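# Seat the knob peg in the open top drawer

## Task

Push the loose knob's square peg all the way into the hole in the top drawer, and have that same drawer standing open by 85 mm or more. Both conditions must hold on their own, without a gripper supporting anything, so release the parts and pull the grippers away at the end.

## Robot and tools

ROBOT. Two six-joint arms, left_arm and right_arm, face each other across a table. Each has a two-finger parallel gripper and a wrist camera. Base poses in the scene frame: left_arm at (+0.054, +0.480, +0.099) m, quat_wxyz (+0.634, 0, 0, -0.773); right_arm at (-0.023, -0.446, +0.059) m, quat_wxyz (+0.735, 0, 0, +0.678). The names are labels only and say nothing about which side of an image an arm appears on. Joint ranges in rad, base to hand: waist -3.054..3.054, shoulder 0..3.142, elbow 0..2.356, wrist pitch -1.571..1.571, wrist yaw -1.571..1.571, wrist roll -3.142..3.142.

FRAMES. The scene frame has its origin at the table centre with +z up. The tabletop is at z = +0.020 m, and left_arm's base is on the +y side. Each gripper also has its own axes: +x runs along the fingers, and the fingers open and close along y. end_effector_position is the midpoint between the finger pads, about 3-4 cm behind the tips.

RESULTS. Every tool except read_manual and finished_scene returns a state line, `left_arm: …` | `right_arm: …`. It gives each gripper's end_effector_position (m), end_effector_quat_wxyz, and linear (m/s) and angular (rad/s) velocity, all in the scene frame. The printed position can be somewhat wrong, more so when the arm is stretched out. The result also has images from cam_high, cam_low, cam_left_wrist and cam_right_wrist, in that order, each 504x504. A "Hand target" line shows the pose the controller is currently driving each gripper toward. A "pose unreachable" line means a clearance check altered or blocked that arm's command. After actions run, step readings list positions at some control steps, and HELD next to an arm means part of its row was held back on that step.

execute_actions(actions). actions is a list of actions. Each action is a list of up to 15 rows. Each row is one control step of 1/30 s, and an action always lasts 15 steps (0.5 s); if you give fewer rows, the last one repeats. A row is always 14 numbers in [-1, 1]: dx, dy, dz, rx, ry, rz, opening for left_arm, then the same seven for right_arm. The first six of each arm are an offset, not a pose. They are expressed in that gripper's own axes and measured from its pose at the start of the action; for a call's first action, that is the last pose reported in this scene. Every row refers to that same start, so rows do not add up. Scale: 1.0 means 0.6 m of translation or 180 degrees of rotation, and rx, ry, rz together form a single rotation vector. opening is absolute: +1 is fully open (0.088 m), and empty fingers touch at about -0.80, with lower values down to -1 adding nothing. Going from fully open to closed takes at least about 0.5 s. An empty list just returns the state and images.

CLIPPING. On each step the commanded pose is limited to 70 mm and 16 degrees from the measured pose. Damped IK then tracks it, favouring position over orientation. After an action the arm goes only as far as the last clipped pose, so a long offset needs further actions. Joint friction can leave the hand short or slightly tilted, and tiny offsets may do nothing. Check the pose after each motion and rotate back if it has tilted.

move(target, speed, blocking). target is a single 14-number row laid out as above. Its six motion numbers per arm are offsets in gripper axes from the pose in the latest result that showed one, and its openings are absolute and sent when the move starts. Each gripper follows a straight path, and both paths finish together after 0.5-10 s; anything longer is cut off at 10 s. speed is in m/s, 0.002 to 0.5, default 0.25, and rotation can go up to twice that in rad/s. Rotation takes the shorter direction. Paths ignore obstacles and the other arm. Grippers lag, can wander off the path, and can exceed speed, especially near full reach. A faster contact hits harder, and aiming further past a contact pushes harder. The move ends when the paths are done and everything is still, or 5 s after the paths end. Its "move:" line gives the ending (done, off_target, moving, held, fault) and any limits, plus each gripper's distance from its target. If only one arm is named, the other finished normally. held as an ending means a check blocked the last step. limits=paced means the pose was clipped. limits=held means some steps were blocked, and the arm can then surge faster than speed. With blocking=false the result comes after 0.5 s while motion continues. Until a result shows the move has ended, further execute_actions or move calls are rejected, so call wait or stop first.

wait(seconds). 0 to 10 s. The scene runs with the last commands held, and a running move carries on; the wait returns early if that move ends. stop() brakes a running move, which needs some room to stop, more at speed; the fingers keep going. zoom_image(camera, region) gives a closer view of [x0, y0, x1, y1] pixels, origin top-left, at most 504x504, from one camera's latest image. read_manual(section) returns only the licence text ("licences"). finished_scene(scene) takes the current scene's number, ends it for good once the last command has been held, and reports success. Replying without any tool call ends the run.

GRIPPING. grip_measured uses the opening scale; the last joint value of each arm is the opening in metres. Readings may carry a fixed offset of up to about 1 mm. While squeezing something hard they read up to about 3 mm (0.061) narrower than the pads really are. For a firm hold, command about 0.07 below grip_measured; a smaller gap gives a lighter hold. Parts thinner than about 3 mm get proportionally less force. Pad force tops out around 34-49 N, with a short spike on first contact.

HOLDING AN ARM STILL. For an idle arm, send the offset back to its wanted pose in a reply's first call, send zeros afterwards, and always send the opening it should keep. An arm blocked by an object keeps pushing until it gets a new command. The simulation keeps running while you think, holding the last command.

AVOID. Knocking or placing anything off the table fails the task. Avoid drops, slips, slams, hard impacts and very strong pushes. Occasionally a held part gets tugged or a loose object gets nudged. Do not let the arms collide or push on each other. If joint torque reaches a load limit (N m: waist 17.4, shoulder 21.6, elbow 21.5, wrist pitch 5.67, wrist yaw 5.65, wrist roll 5.3; a held object's weight counts), that arm freezes for 10 s and the rest of the call is skipped. Holding loads heats the motors. A MOTOR HOT warning appears from 50 °C, and at 95 °C the arm is held in an OVER-TEMPERATURE FAULT. If it has not cooled within 30-60 s, the arm and its gripper lose power and go limp.

Each tool is called after "Emit:" as name(argument=value, ...) on one line, values as JSON.

## Session

Emit:
execute_actions(actions=[])

Scene clock: 0.00 s.
left_arm: end_effector_position=(-0.0050, +0.1688, +0.4199) grip_measured=+1.000 end_effector_quat_wxyz=(+0.638, -0.017, -0.011, -0.770) end_effector_velocity=(+0.000, +0.000, +0.000) end_effector_angular_velocity=(+0.004, +0.007, +0.005) | right_arm: end_effector_position=(+0.0040, -0.1321, +0.3834) grip_measured=+1.000 end_effector_quat_wxyz=(+0.735, +0.016, -0.020, +0.678) end_effector_velocity=(-0.002, +0.001, -0.003) end_effector_angular_velocity=(-0.015, -0.037, +0.018)
Joint positions: left_arm=[ 0.006  0.853  0.652  0.242 -0.005 -0.005  0.088] | right_arm=[-0.008  0.845  0.651  0.245 -0.008 -0.003  0.088]
Joint velocities: left_arm=[-0.002 -0.002  0.002 -0.007 -0.007 -0.007  0.   ] | right_arm=[-0.002  0.002 -0.002 -0.007 -0.022 -0.037  0.   ]
Motor temperatures (°C, as the motors report them): left_arm=[27 27 27 26 26 29] | right_arm=[27 28 27 28 28 27]
Heat: left arm: hottest wrist roll 29 °C (+0.0 °C/min); right arm: hottest shoulder 28 °C (+0.0 °C/min).
Hand target (left_arm): -0.005, +0.169, +0.420; +0.638, -0.017, -0.011, -0.770
Hand target (right_arm): +0.004, -0.132, +0.383; +0.735, +0.016, -0.020, +0.678

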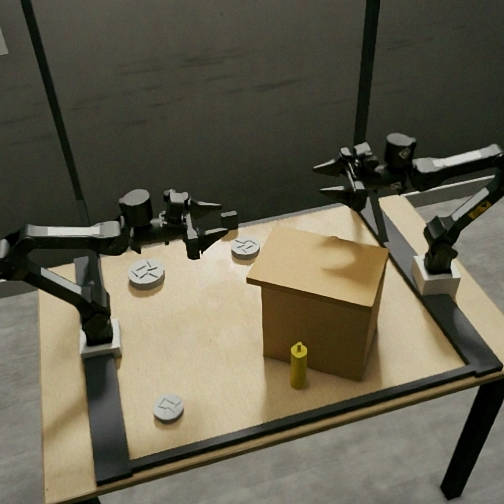

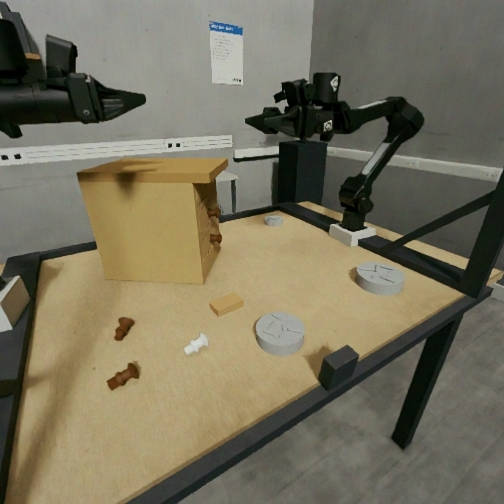

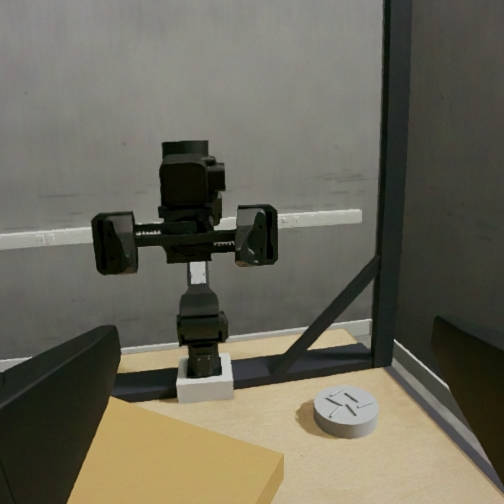

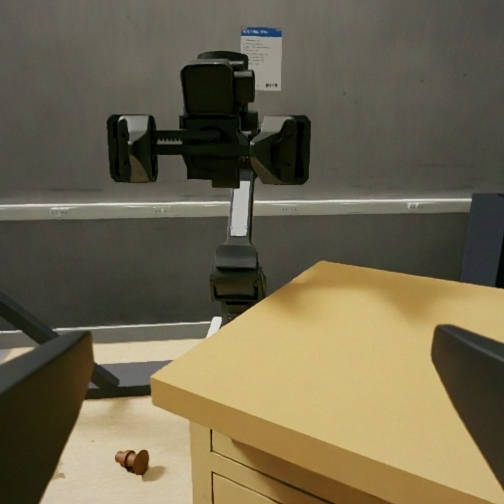

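Emit:
zoom_image(camera="cam_low", region=[90, 280, 260, 410])

Emit:
zoom_image(camera="cam_low", region=[150, 150, 270, 290])

Emit:
zoom_image(camera="cam_right_wrist", region=[60, 400, 360, 504])

Region (90, 280, 260, 410) of cam_low's 504x504 image, scaled by 2.965, with more detail than that image has; it fills the top 385 rows of this view, and the rest is white.

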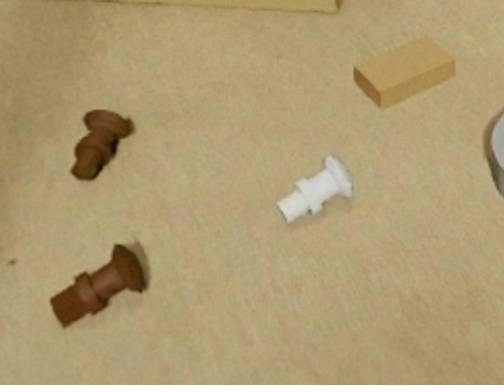

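Region (150, 150, 270, 290) of cam_low's 504x504 image, scaled by 3.600, with more detail than that image has; it fills the left 432 columns of this view, and the rest is white.

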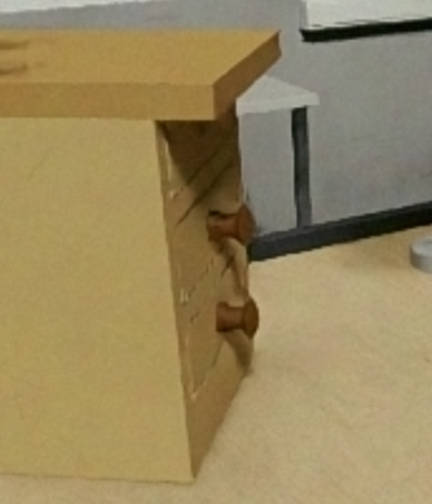

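Region (60, 400, 360, 504) of cam_right_wrist's 504x504 image, scaled by 1.680, with more detail than that image has; it fills the top 175 rows of this view, and the rest is white.

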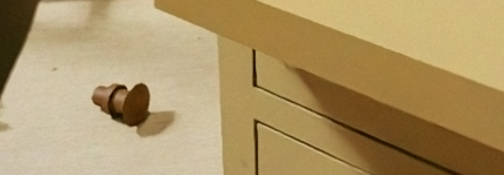

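Emit:
move(target=[-0.088,-0.263,-0.1,0.102,0.379,-0.145,1, -0.13,0,-0.27,0,-0.03,-0.11,1])

Scene clock: 4.00 s.
left_arm: end_effector_position=(-0.1472, +0.2492, +0.3584) grip_measured=+1.000 end_effector_quat_wxyz=(+0.357, +0.512, +0.220, -0.750) end_effector_velocity=(-0.000, -0.001, -0.000) end_effector_angular_velocity=(+0.006, -0.003, +0.021) | right_arm: end_effector_position=(-0.0023, -0.1974, +0.2212) grip_measured=+1.000 end_effector_quat_wxyz=(+0.852, +0.018, +0.004, +0.524) end_effector_velocity=(-0.001, -0.004, -0.004) end_effector_angular_velocity=(-0.022, -0.003, -0.010)
Joint positions: left_arm=[-0.544  1.458  1.606 -1.331 -0.046 -0.019  0.088] | right_arm=[0.475 0.879 0.011 0.888 0.862 0.02  0.088]
Joint velocities: left_arm=[-0.002  0.007  0.007 -0.007 -0.007 -0.022  0.   ] | right_arm=[ 0.027 -0.027 -0.002 -0.051  0.037  0.007  0.   ]
Motor temperatures (°C, as the motors report them): left_arm=[27 27 29 27 26 29] | right_arm=[27 29 28 29 28 27]
Heat: left arm: hottest elbow 29 °C (+0.0 °C/min); right arm: hottest shoulder 29 °C (+0.0 °C/min).
Hand target (left_arm): -0.150, +0.249, +0.358; -0.354, -0.513, -0.222, +0.750
Hand target (right_arm): -0.002, -0.199, +0.218; +0.852, +0.016, +0.006, +0.523
Off the commanded pose (left_arm): 0.004 m, 1 deg.
Off the commanded pose (right_arm): 0.006 m, 8 deg.
joint sent to its limit (right arm) — the command would take joint 3 (elbow) past its lower limit, so that joint was sent only as far as its limit.
move: off_target (right_arm)

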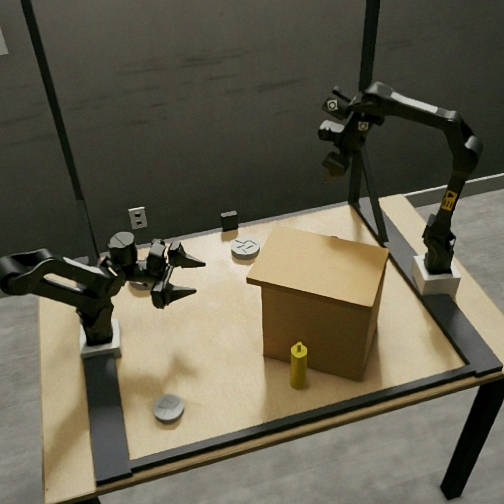

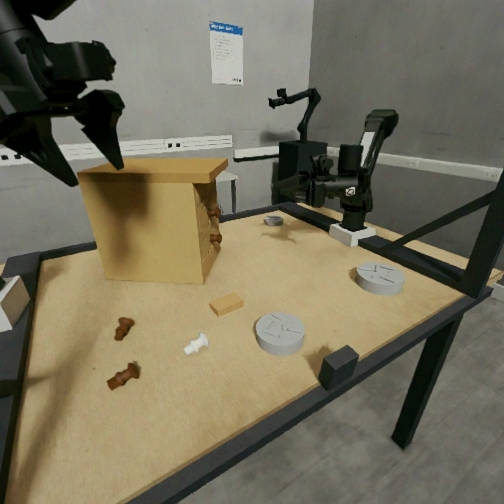

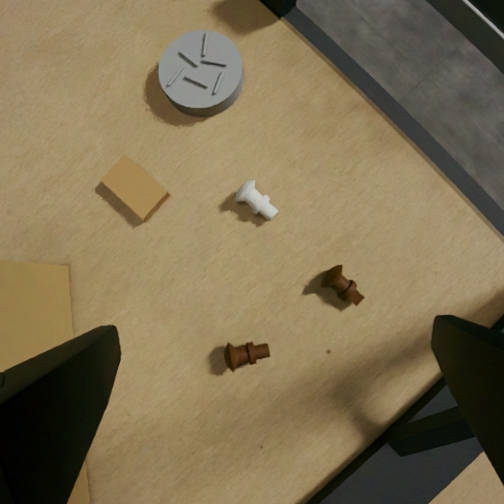

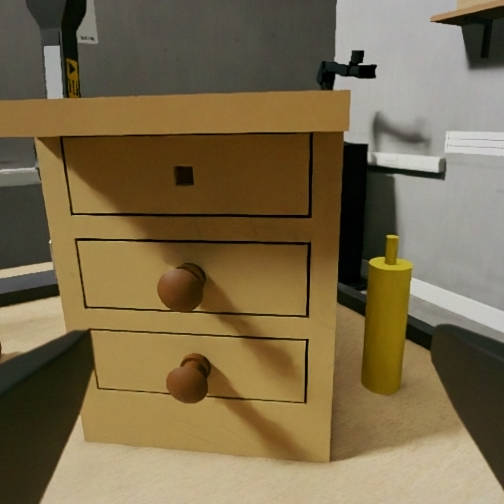

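Emit:
zoom_image(camera="cam_left_wrist", region=[200, 170, 400, 390])

Emit:
zoom_image(camera="cam_low", region=[100, 310, 220, 400])

Emit:
zoom_image(camera="cam_right_wrist", region=[100, 90, 300, 330])

Region (200, 170, 400, 390) of cam_left_wrist's 504x504 image, scaled by 2.291, with more detail than that image has; it fills the left 458 columns of this view, and the rest is white.

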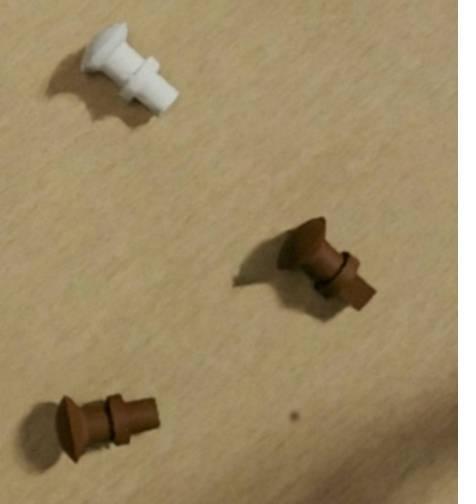

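Region (100, 310, 220, 400) of cam_low's 504x504 image, scaled by 4.200, with more detail than that image has; it fills the top 378 rows of this view, and the rest is white.

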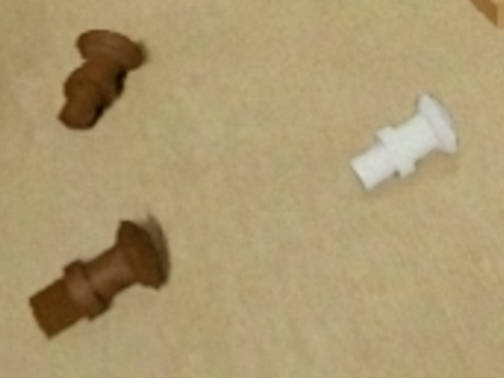

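Region (100, 90, 300, 330) of cam_right_wrist's 504x504 image, scaled by 2.100, with more detail than that image has.

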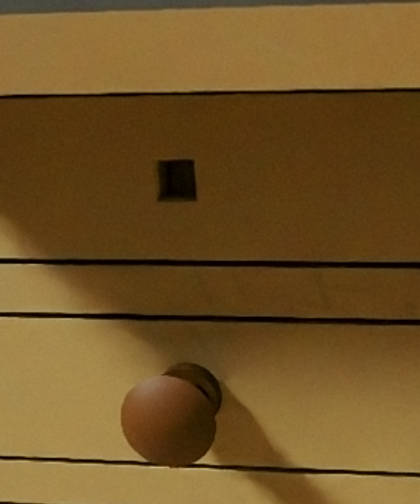

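Emit:
move(target=[0.308,-0.170,-0.149,-0.246,-0.010,0.096,0.1, 0.08,0.09,0.02,0,0,0,1])

Scene clock: 10.80 s.
left_arm: end_effector_position=(-0.2129, +0.3185, +0.1557) grip_measured=+0.103 end_effector_quat_wxyz=(+0.629, +0.351, +0.404, -0.564) end_effector_velocity=(+0.006, -0.000, -0.003) end_effector_angular_velocity=(-0.009, -0.032, +0.020) | right_arm: end_effector_position=(-0.0277, -0.1325, +0.2340) grip_measured=+1.000 end_effector_quat_wxyz=(+0.852, +0.015, +0.005, +0.524) end_effector_velocity=(+0.001, +0.001, -0.003) end_effector_angular_velocity=(-0.030, -0.028, -0.000)
Joint positions: left_arm=[-1.033  1.695  1.023 -0.78  -0.428 -1.325  0.044] | right_arm=[0.467 1.327 0.251 1.089 0.855 0.022 0.088]
Joint velocities: left_arm=[-0.002  0.012 -0.002 -0.022 -0.022 -0.022 -0.   ] | right_arm=[-0.007  0.002  0.002 -0.022 -0.007 -0.022  0.   ]
Motor temperatures (°C, as the motors report them): left_arm=[27 28 30 27 26 29] | right_arm=[27 29 28 29 28 27]
Heat: left arm: hottest elbow 30 °C (+5.6 °C/min); right arm: hottest shoulder 29 °C (+5.6 °C/min).
Hand target (left_arm): -0.212, +0.319, +0.151; +0.633, +0.354, +0.400, -0.561
Hand target (right_arm): -0.028, -0.130, +0.236; +0.852, +0.018, +0.004, +0.524
Off the commanded pose (left_arm): 0.006 m, 1 deg.
Off the commanded pose (right_arm): 0.003 m, 0 deg.
move: done

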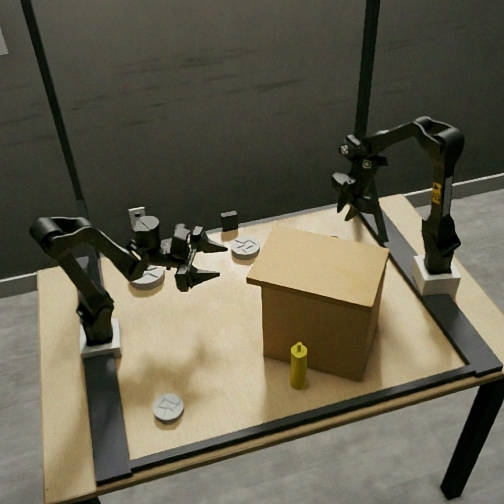

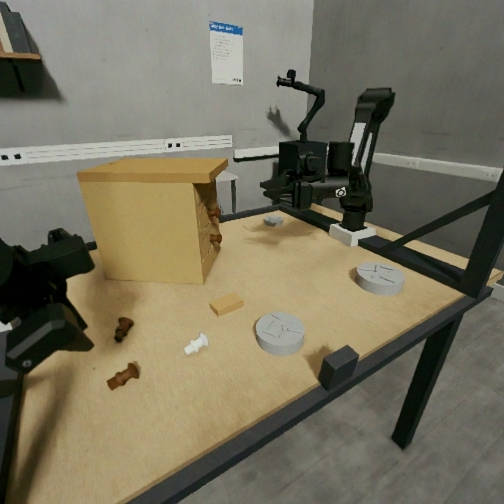

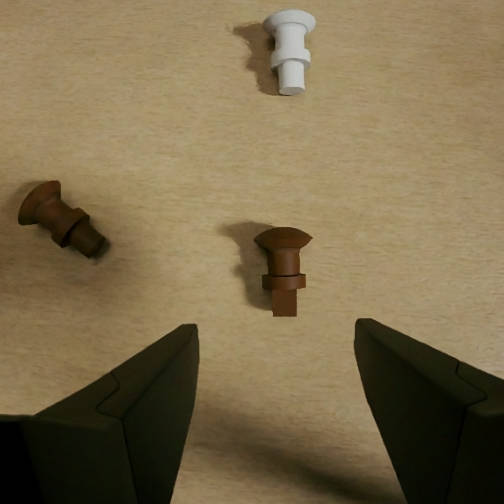

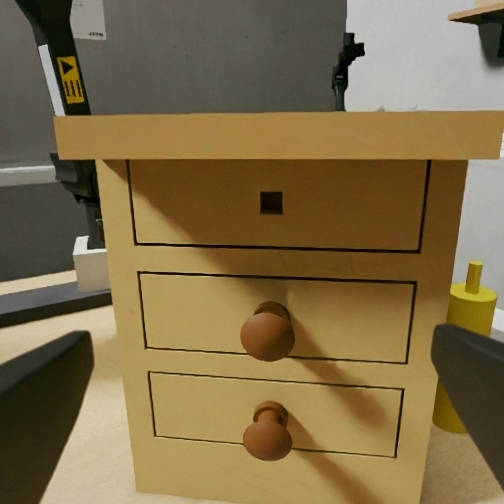

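Emit:
move(target=[0.102,-0.017,-0.018,0,0,0,0.1, 0,0,0,0,0,0,1], speed=0.15)

Scene clock: 12.27 s.
left_arm: end_effector_position=(-0.2256, +0.3004, +0.1022) grip_measured=+0.103 end_effector_quat_wxyz=(+0.628, +0.343, +0.406, -0.569) end_effector_velocity=(-0.003, -0.001, -0.002) end_effector_angular_velocity=(-0.011, +0.005, -0.008) | right_arm: end_effector_position=(-0.0277, -0.1324, +0.2339) grip_measured=+1.000 end_effector_quat_wxyz=(+0.852, +0.015, +0.005, +0.524) end_effector_velocity=(+0.002, -0.001, -0.001) end_effector_angular_velocity=(+0.003, +0.017, -0.010)
Joint positions: left_arm=[-0.992  1.853  0.968 -0.531 -0.427 -1.282  0.044] | right_arm=[0.467 1.328 0.251 1.089 0.855 0.022 0.088]
Joint velocities: left_arm=[-0.002  0.007 -0.002  0.022 -0.007  0.007 -0.   ] | right_arm=[-0.002 -0.002 -0.002 -0.007  0.007  0.022  0.   ]
Motor temperatures (°C, as the motors report them): left_arm=[27 28 30 27 26 29] | right_arm=[27 29 29 30 28 27]
Heat: left arm: hottest elbow 30 °C (+4.9 °C/min); right arm: hottest wrist pitch 30 °C (+9.8 °C/min).
Hand target (left_arm): -0.222, +0.301, +0.096; +0.629, +0.351, +0.404, -0.564
Hand target (right_arm): -0.028, -0.133, +0.234; +0.852, +0.015, +0.005, +0.524
Off the commanded pose (left_arm): 0.007 m, 1 deg.
Off the commanded pose (right_arm): 0.000 m, 0 deg.
move: done

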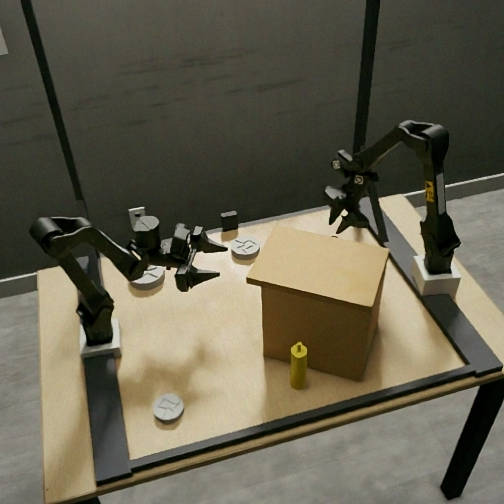

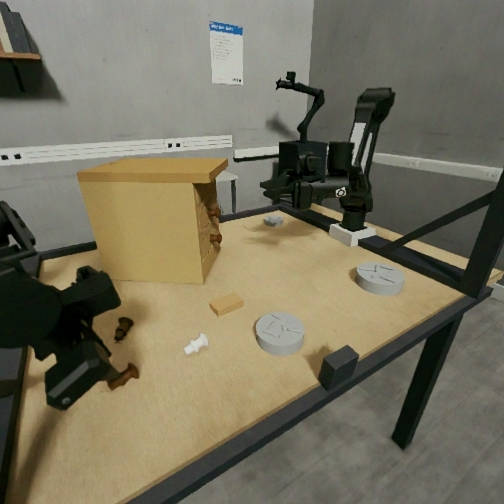

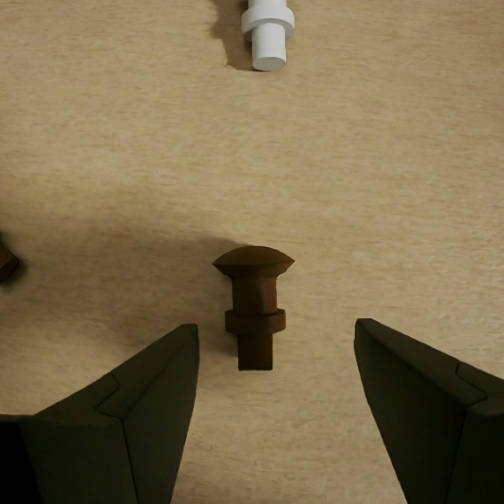

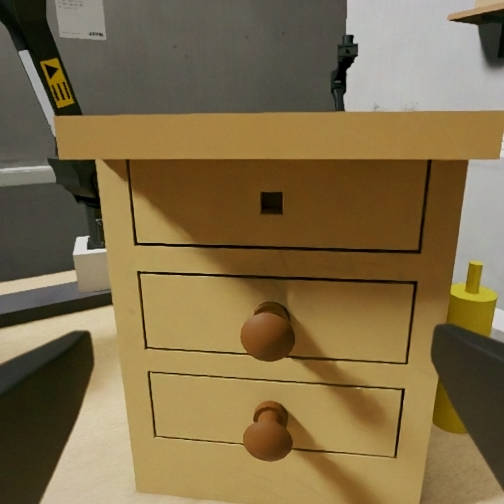

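Emit:
move(target=[0.058,0.014,-0.040,0,0,0,0.1, 0,0,0,0,0,0,1], speed=0.08)

Emit:
zoom_image(camera="cam_low", region=[40, 310, 200, 450])

Scene clock: 13.57 s.
left_arm: end_effector_position=(-0.2231, +0.3055, +0.0662) grip_measured=+0.103 end_effector_quat_wxyz=(+0.626, +0.337, +0.409, -0.572) end_effector_velocity=(+0.004, +0.001, -0.004) end_effector_angular_velocity=(+0.001, -0.013, +0.018) | right_arm: end_effector_position=(-0.0277, -0.1324, +0.2339) grip_measured=+1.000 end_effector_quat_wxyz=(+0.852, +0.015, +0.005, +0.524) end_effector_velocity=(+0.002, -0.000, -0.001) end_effector_angular_velocity=(-0.010, -0.009, -0.000)
Joint positions: left_arm=[-1.004  1.93   0.886 -0.361 -0.427 -1.295  0.044] | right_arm=[0.467 1.328 0.251 1.089 0.855 0.022 0.088]
Joint velocities: left_arm=[-0.002  0.012 -0.002 -0.007 -0.007 -0.022 -0.   ] | right_arm=[-0.007 -0.002 -0.002 -0.007 -0.007 -0.007  0.   ]
Motor temperatures (°C, as the motors report them): left_arm=[27 28 30 27 26 29] | right_arm=[27 29 29 30 28 27]
Heat: left arm: hottest elbow 30 °C (+4.4 °C/min); right arm: hottest wrist pitch 30 °C (+8.8 °C/min).
Hand target (left_arm): -0.219, +0.308, +0.060; +0.628, +0.343, +0.406, -0.569
Hand target (right_arm): -0.028, -0.132, +0.234; +0.852, +0.015, +0.005, +0.524
Off the commanded pose (left_arm): 0.007 m, 1 deg.
Off the commanded pose (right_arm): 0.000 m, 0 deg.
move: done

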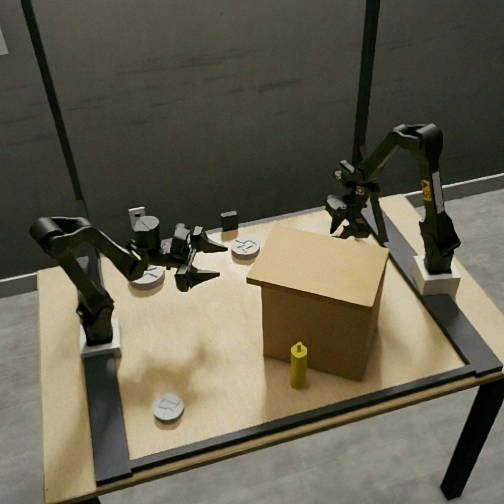

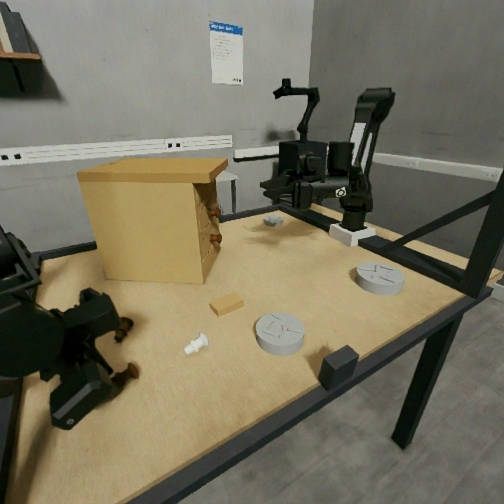

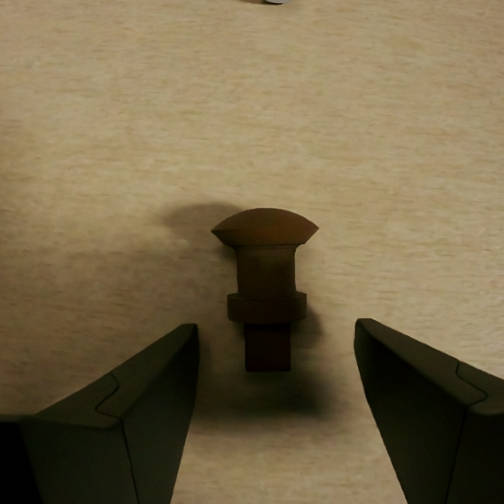

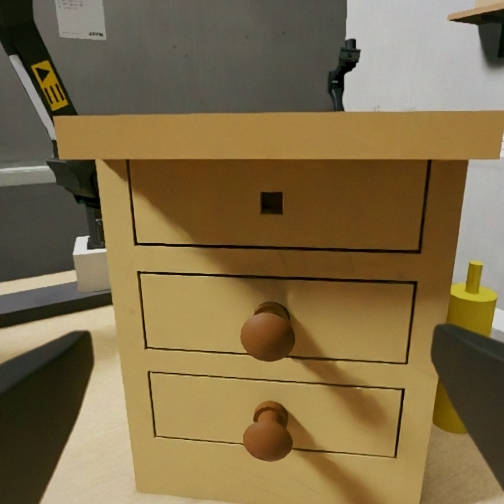

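Region (40, 310, 200, 450) of cam_low's 504x504 image, scaled by 3.150, with more detail than that image has; it fills the top 441 rows of this view, and the rest is white.

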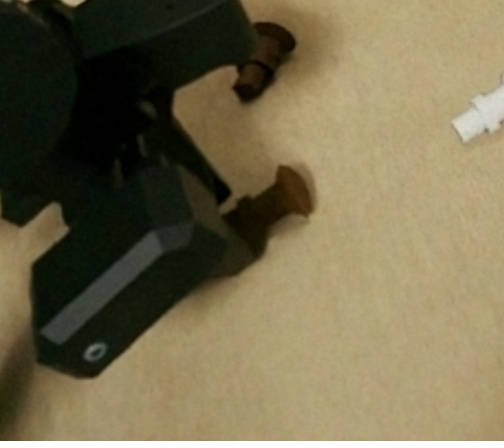

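Emit:
move(target=[0.018,0.012,-0.016,0,0,0,0.1, 0,0,0,0,0,0,1], speed=0.04)

Scene clock: 14.60 s.
left_arm: end_effector_position=(-0.2209, +0.3079, +0.0579) grip_measured=+0.103 end_effector_quat_wxyz=(+0.623, +0.331, +0.413, -0.576) end_effector_velocity=(+0.004, -0.001, -0.001) end_effector_angular_velocity=(-0.006, -0.002, +0.010) | right_arm: end_effector_position=(-0.0277, -0.1324, +0.2339) grip_measured=+1.000 end_effector_quat_wxyz=(+0.852, +0.015, +0.005, +0.524) end_effector_velocity=(+0.000, -0.000, -0.004) end_effector_angular_velocity=(-0.030, -0.028, +0.005)
Joint positions: left_arm=[-1.009  1.94   0.85  -0.301 -0.427 -1.299  0.044] | right_arm=[0.467 1.328 0.251 1.089 0.855 0.022 0.088]
Joint velocities: left_arm=[ 0.002 -0.002 -0.012  0.007 -0.007 -0.007 -0.   ] | right_arm=[-0.002 -0.002 -0.002 -0.022 -0.007 -0.022  0.   ]
Motor temperatures (°C, as the motors report them): left_arm=[27 28 30 27 26 29] | right_arm=[27 29 29 30 28 27]
Heat: left arm: hottest elbow 30 °C (+4.1 °C/min); right arm: hottest wrist pitch 30 °C (+8.2 °C/min).
Hand target (left_arm): -0.217, +0.310, +0.052; +0.626, +0.337, +0.409, -0.572
Hand target (right_arm): -0.028, -0.132, +0.234; +0.852, +0.015, +0.005, +0.524
Off the commanded pose (left_arm): 0.007 m, 1 deg.
Off the commanded pose (right_arm): 0.000 m, 0 deg.
move: done

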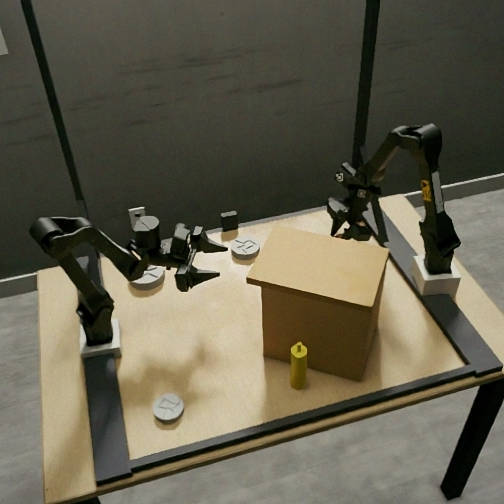

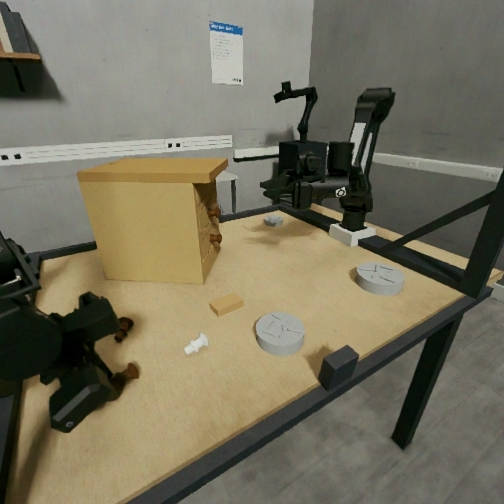

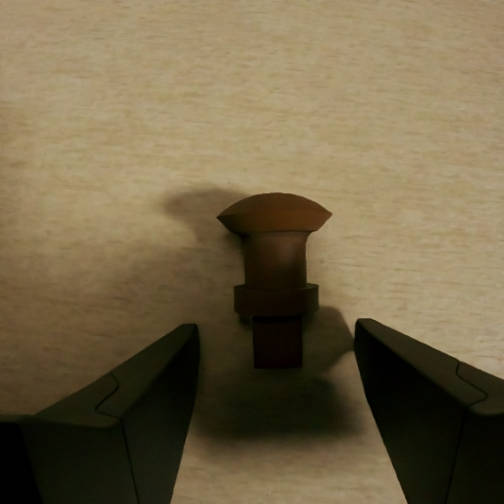

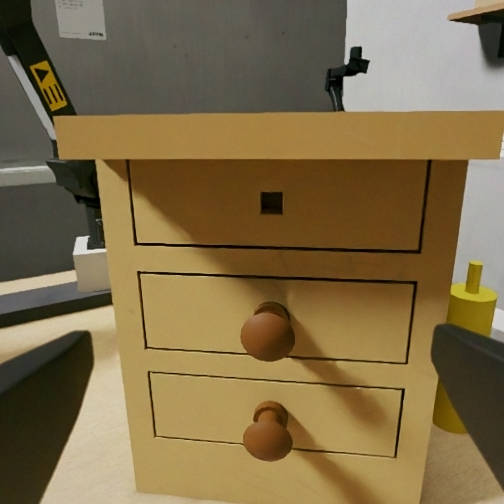

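Emit:
execute_actions(actions=[[[0,0,0,0,0,0,-0.1,0,0,0,0,0,0,1],[0,0,0,0,0,0,-0.2,0,0,0,0,0,0,1],[0,0,0,0,0,0,-0.3,0,0,0,0,0,0,1],[0,0,0,0,0,0,-0.4,0,0,0,0,0,0,1],[0,0,0,0,0,0,-0.45,0,0,0,0,0,0,1],[0,0,0,0,0,0,-0.48,0,0,0,0,0,0,1],[0,0,0,0,0,0,-0.5,0,0,0,0,0,0,1],[0,0,0,0,0,0,-0.52,0,0,0,0,0,0,1],[0,0,0,0,0,0,-0.54,0,0,0,0,0,0,1],[0,0,0,0,0,0,-0.56,0,0,0,0,0,0,1],[0,0,0,0,0,0,-0.58,0,0,0,0,0,0,1],[0,0,0,0,0,0,-0.6,0,0,0,0,0,0,1],[0,0,0,0,0,0,-0.63,0,0,0,0,0,0,1],[0,0,0,0,0,0,-0.66,0,0,0,0,0,0,1],[0,0,0,0,0,0,-0.68,0,0,0,0,0,0,1]]])

Emit:
move(target=[-0.06,0,0.028,0,0,0,-0.68, 0,0,0,0,0,0,1], speed=0.08)

Scene clock: 15.37 s.
left_arm: end_effector_position=(-0.2210, +0.3078, +0.0578) grip_measured=-0.567 end_effector_quat_wxyz=(+0.623, +0.331, +0.413, -0.577) end_effector_velocity=(+0.003, +0.001, -0.001) end_effector_angular_velocity=(-0.002, -0.011, +0.005) | right_arm: end_effector_position=(-0.0277, -0.1324, +0.2339) grip_measured=+1.000 end_effector_quat_wxyz=(+0.852, +0.015, +0.005, +0.524) end_effector_velocity=(+0.002, -0.001, -0.000) end_effector_angular_velocity=(-0.012, -0.020, -0.010)
Joint positions: left_arm=[-1.009  1.94   0.85  -0.299 -0.427 -1.299  0.011] | right_arm=[0.467 1.328 0.251 1.089 0.855 0.022 0.088]
Joint velocities: left_arm=[-0.002  0.002 -0.002 -0.007 -0.007 -0.007 -0.033] | right_arm=[-0.002 -0.007 -0.002 -0.007  0.007 -0.022  0.   ]
Motor temperatures (°C, as the motors report them): left_arm=[27 29 30 27 26 29] | right_arm=[27 29 29 30 28 27]
Heat: left arm: hottest elbow 30 °C (+3.9 °C/min); right arm: hottest wrist pitch 30 °C (+7.8 °C/min).
Hand target (left_arm): -0.221, +0.308, +0.058; +0.623, +0.331, +0.413, -0.576
Hand target (right_arm): -0.028, -0.132, +0.234; +0.852, +0.015, +0.005, +0.524
Off the commanded pose (left_arm): 0.000 m, 0 deg.
Off the commanded pose (right_arm): 0.000 m, 0 deg.
Step readings (end_effector_position):
0: left_arm (-0.2210, +0.3078, +0.0578) | right_arm (-0.0277, -0.1324, +0.2339)
1: left_arm (-0.2210, +0.3078, +0.0578) | right_arm (-0.0277, -0.1324, +0.2339)
2: left_arm (-0.2210, +0.3078, +0.0578) | right_arm (-0.0277, -0.1324, +0.2339)
4: left_arm (-0.2210, +0.3078, +0.0578) | right_arm (-0.0277, -0.1324, +0.2339)
8: left_arm (-0.2210, +0.3078, +0.0578) | right_arm (-0.0277, -0.1324, +0.2339)
15: end_effector_position above

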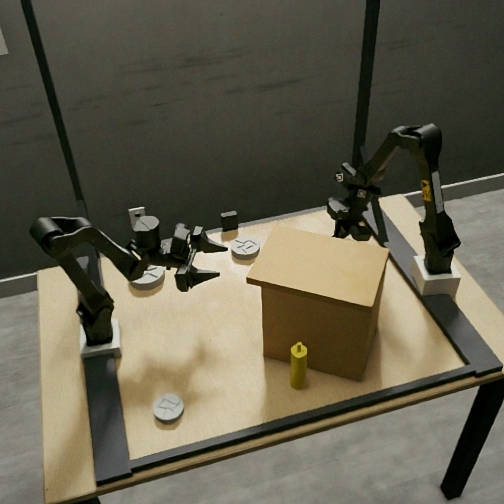

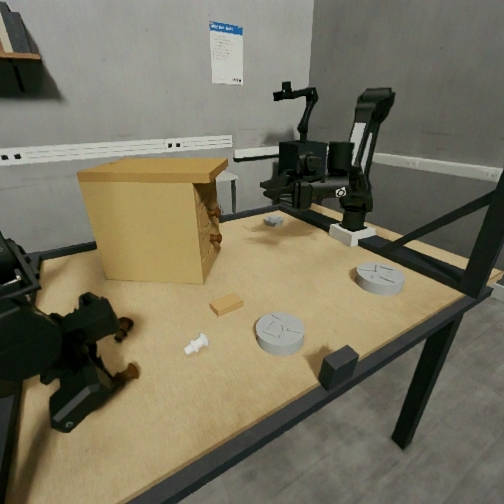

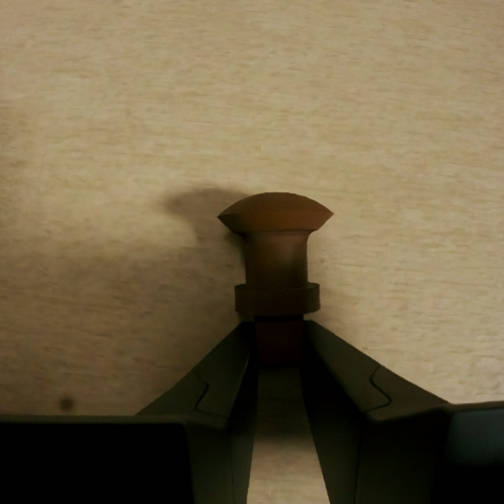

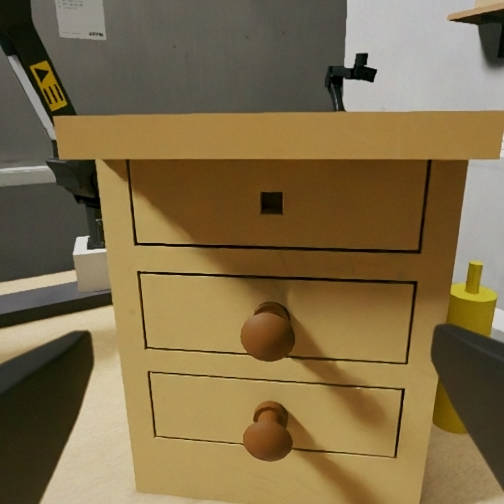

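Scene clock: 16.30 s.
left_arm: end_effector_position=(-0.2145, +0.3103, +0.0911) grip_measured=-0.585 end_effector_quat_wxyz=(+0.625, +0.338, +0.409, -0.572) end_effector_velocity=(+0.002, +0.001, +0.004) end_effector_angular_velocity=(-0.004, -0.006, +0.005) | right_arm: end_effector_position=(-0.0277, -0.1324, +0.2339) grip_measured=+1.000 end_effector_quat_wxyz=(+0.852, +0.015, +0.005, +0.524) end_effector_velocity=(-0.002, +0.001, -0.001) end_effector_angular_velocity=(-0.010, -0.010, +0.019)
Joint positions: left_arm=[-1.009  1.829  0.878 -0.458 -0.427 -1.299  0.01 ] | right_arm=[0.467 1.328 0.251 1.089 0.855 0.022 0.088]
Joint velocities: left_arm=[-0.002 -0.012  0.002 -0.022 -0.007 -0.007 -0.   ] | right_arm=[-0.002 -0.002 -0.002 -0.007 -0.022 -0.007  0.   ]
Motor temperatures (°C, as the motors report them): left_arm=[27 29 30 27 26 29] | right_arm=[27 29 29 30 28 27]
Heat: left arm: hottest elbow 30 °C (+3.7 °C/min); right arm: hottest wrist pitch 30 °C (+7.4 °C/min).
Hand target (left_arm): -0.218, +0.309, +0.097; +0.623, +0.331, +0.413, -0.576
Hand target (right_arm): -0.028, -0.132, +0.234; +0.852, +0.015, +0.005, +0.524
Off the commanded pose (left_arm): 0.008 m, 1 deg.
Off the commanded pose (right_arm): 0.000 m, 0 deg.
move: done

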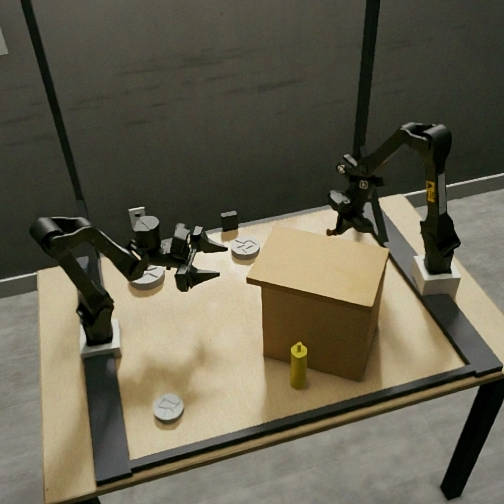

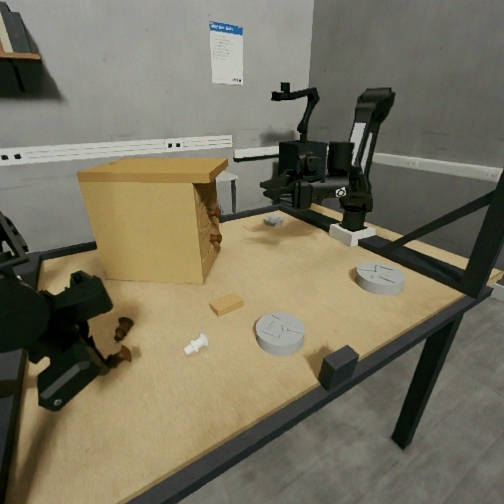

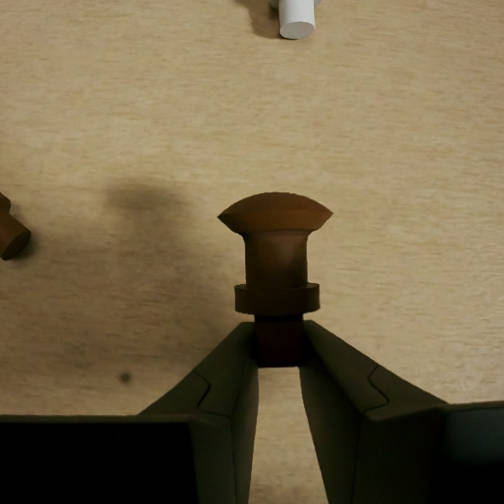

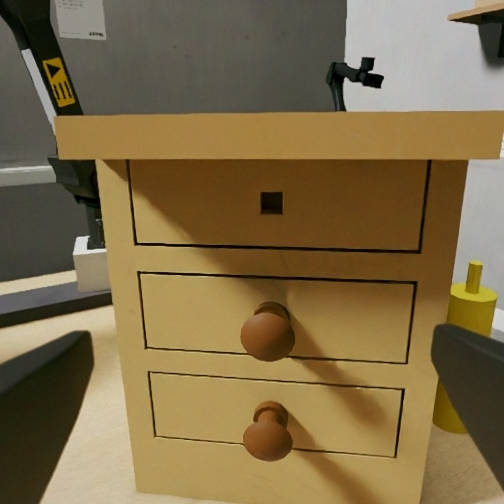

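Emit:
move(target=[-0.040,-0.020,0.357,-0.037,0.043,0.031,-0.68, 0.083,0.297,-0.10,-0.01,0,0.232,0.3], speed=0.2)

Scene clock: 20.13 s.
left_arm: end_effector_position=(-0.1990, +0.1311, +0.2097) grip_measured=-0.585 end_effector_quat_wxyz=(+0.643, +0.355, +0.466, -0.494) end_effector_velocity=(-0.000, -0.000, +0.002) end_effector_angular_velocity=(+0.010, +0.003, +0.008) | right_arm: end_effector_position=(-0.1648, -0.0080, +0.1827) grip_measured=+0.302 end_effector_quat_wxyz=(+0.610, +0.006, -0.009, +0.792) end_effector_velocity=(-0.001, +0.002, -0.005) end_effector_angular_velocity=(-0.010, -0.011, +0.005)
Joint positions: left_arm=[-0.522  2.037  1.72  -1.07  -0.261 -0.959  0.01 ] | right_arm=[ 0.421  1.996  0.651  1.366  0.082 -0.009  0.054]
Joint velocities: left_arm=[ 0.002  0.007  0.022 -0.022  0.007 -0.007  0.   ] | right_arm=[-0.002  0.012  0.007 -0.007 -0.007 -0.007 -0.   ]
Motor temperatures (°C, as the motors report them): left_arm=[27 30 30 27 26 29] | right_arm=[27 29 29 31 28 27]
Heat: left arm: hottest shoulder 30 °C (+3.0 °C/min); right arm: hottest wrist pitch 31 °C (+8.9 °C/min).
Hand target (left_arm): -0.200, +0.129, +0.206; +0.641, +0.360, +0.467, -0.491
Hand target (right_arm): -0.165, -0.006, +0.181; +0.609, +0.004, -0.010, +0.793
Off the commanded pose (left_arm): 0.004 m, 0 deg.
Off the commanded pose (right_arm): 0.003 m, 0 deg.
move: done

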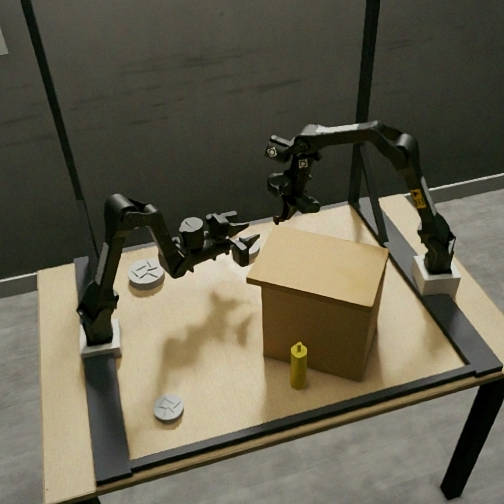

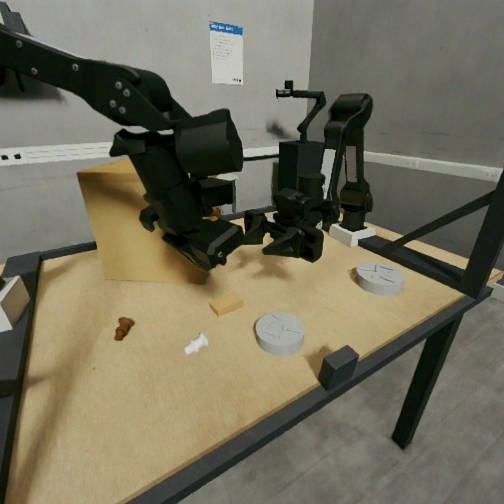

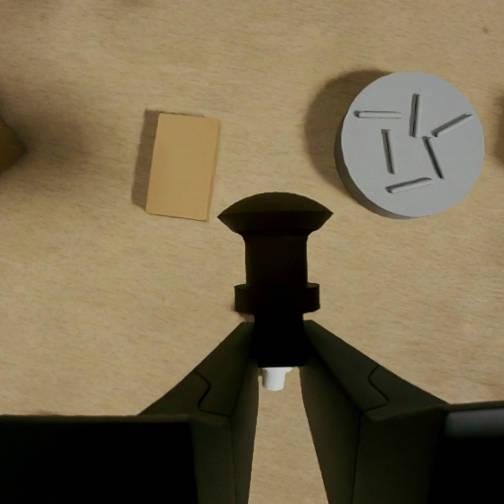

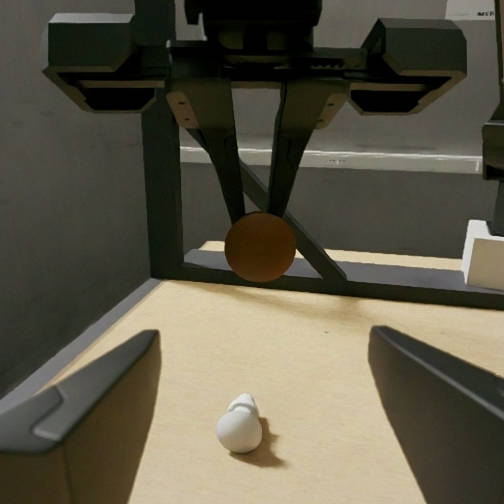

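Emit:
move(target=[0,0,0,0,0,0,-0.68, 0.09,0,0,0,0.006,0,0.3], speed=0.1)

Emit:
zoom_image(camera="cam_high", region=[200, 160, 340, 280])

Scene clock: 21.30 s.
left_arm: end_effector_position=(-0.1990, +0.1308, +0.2100) grip_measured=-0.585 end_effector_quat_wxyz=(+0.643, +0.355, +0.466, -0.494) end_effector_velocity=(+0.002, +0.005, -0.000) end_effector_angular_velocity=(+0.011, -0.018, +0.001) | right_arm: end_effector_position=(-0.1784, +0.0417, +0.1863) grip_measured=+0.302 end_effector_quat_wxyz=(+0.610, -0.000, -0.005, +0.792) end_effector_velocity=(-0.003, +0.002, +0.002) end_effector_angular_velocity=(+0.004, -0.006, +0.019)
Joint positions: left_arm=[-0.521  2.037  1.723 -1.071 -0.261 -0.959  0.01 ] | right_arm=[ 0.411  2.087  0.88   1.212  0.072 -0.009  0.054]
Joint velocities: left_arm=[-0.007 -0.002 -0.002 -0.022 -0.007 -0.007 -0.   ] | right_arm=[-0.002  0.002  0.012 -0.007 -0.022 -0.007 -0.   ]
Motor temperatures (°C, as the motors report them): left_arm=[27 31 30 27 26 29] | right_arm=[27 29 29 31 28 27]
Heat: left arm: hottest shoulder 31 °C (+5.6 °C/min); right arm: hottest wrist pitch 31 °C (+8.5 °C/min).
Hand target (left_arm): -0.199, +0.131, +0.210; +0.643, +0.355, +0.466, -0.494
Hand target (right_arm): -0.178, +0.044, +0.184; +0.610, -0.001, -0.003, +0.792
Off the commanded pose (left_arm): 0.000 m, 0 deg.
Off the commanded pose (right_arm): 0.004 m, 0 deg.
move: done

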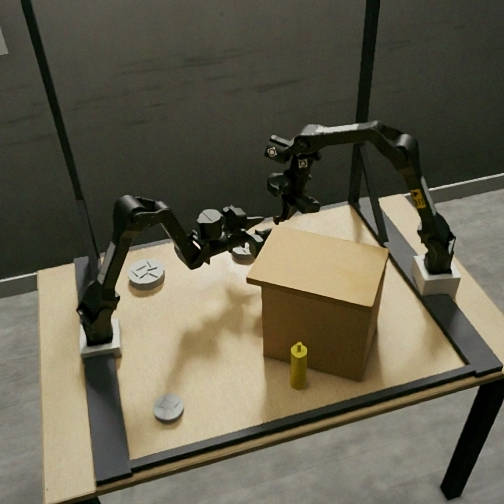

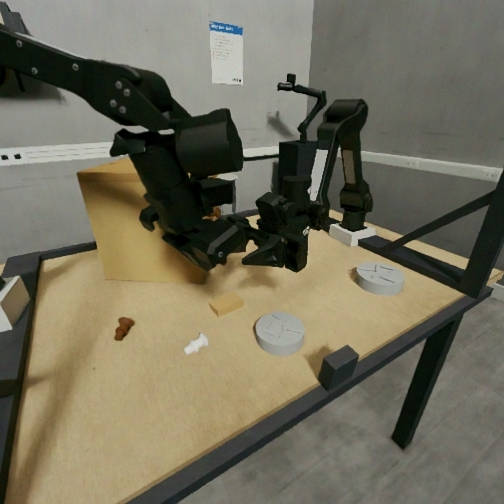

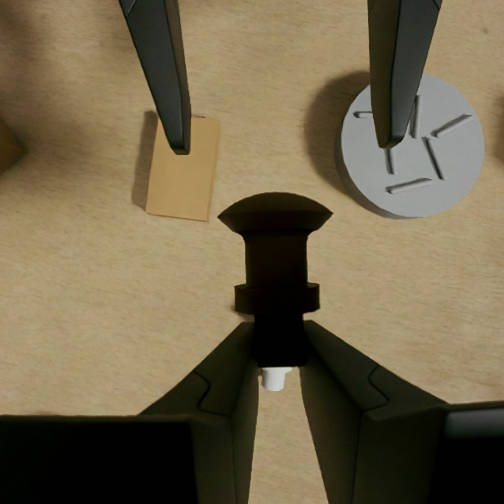

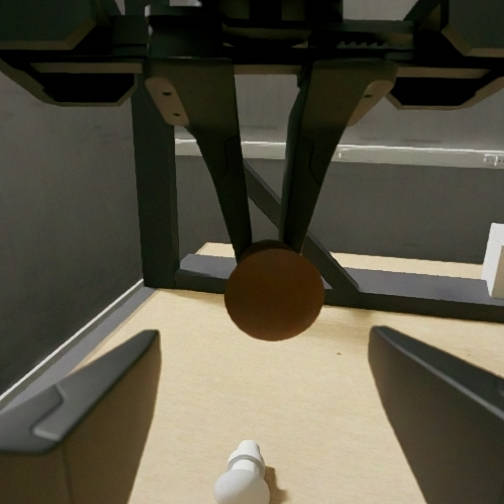

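Region (200, 160, 340, 280) of cam_high's 504x504 image, scaled by 3.600, with more detail than that image has; it fills the top 432 rows of this view, and the rest is white.

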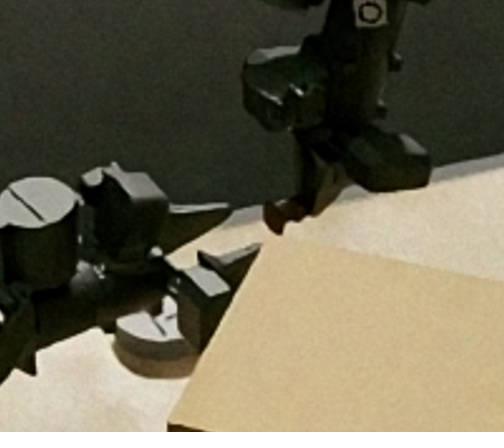

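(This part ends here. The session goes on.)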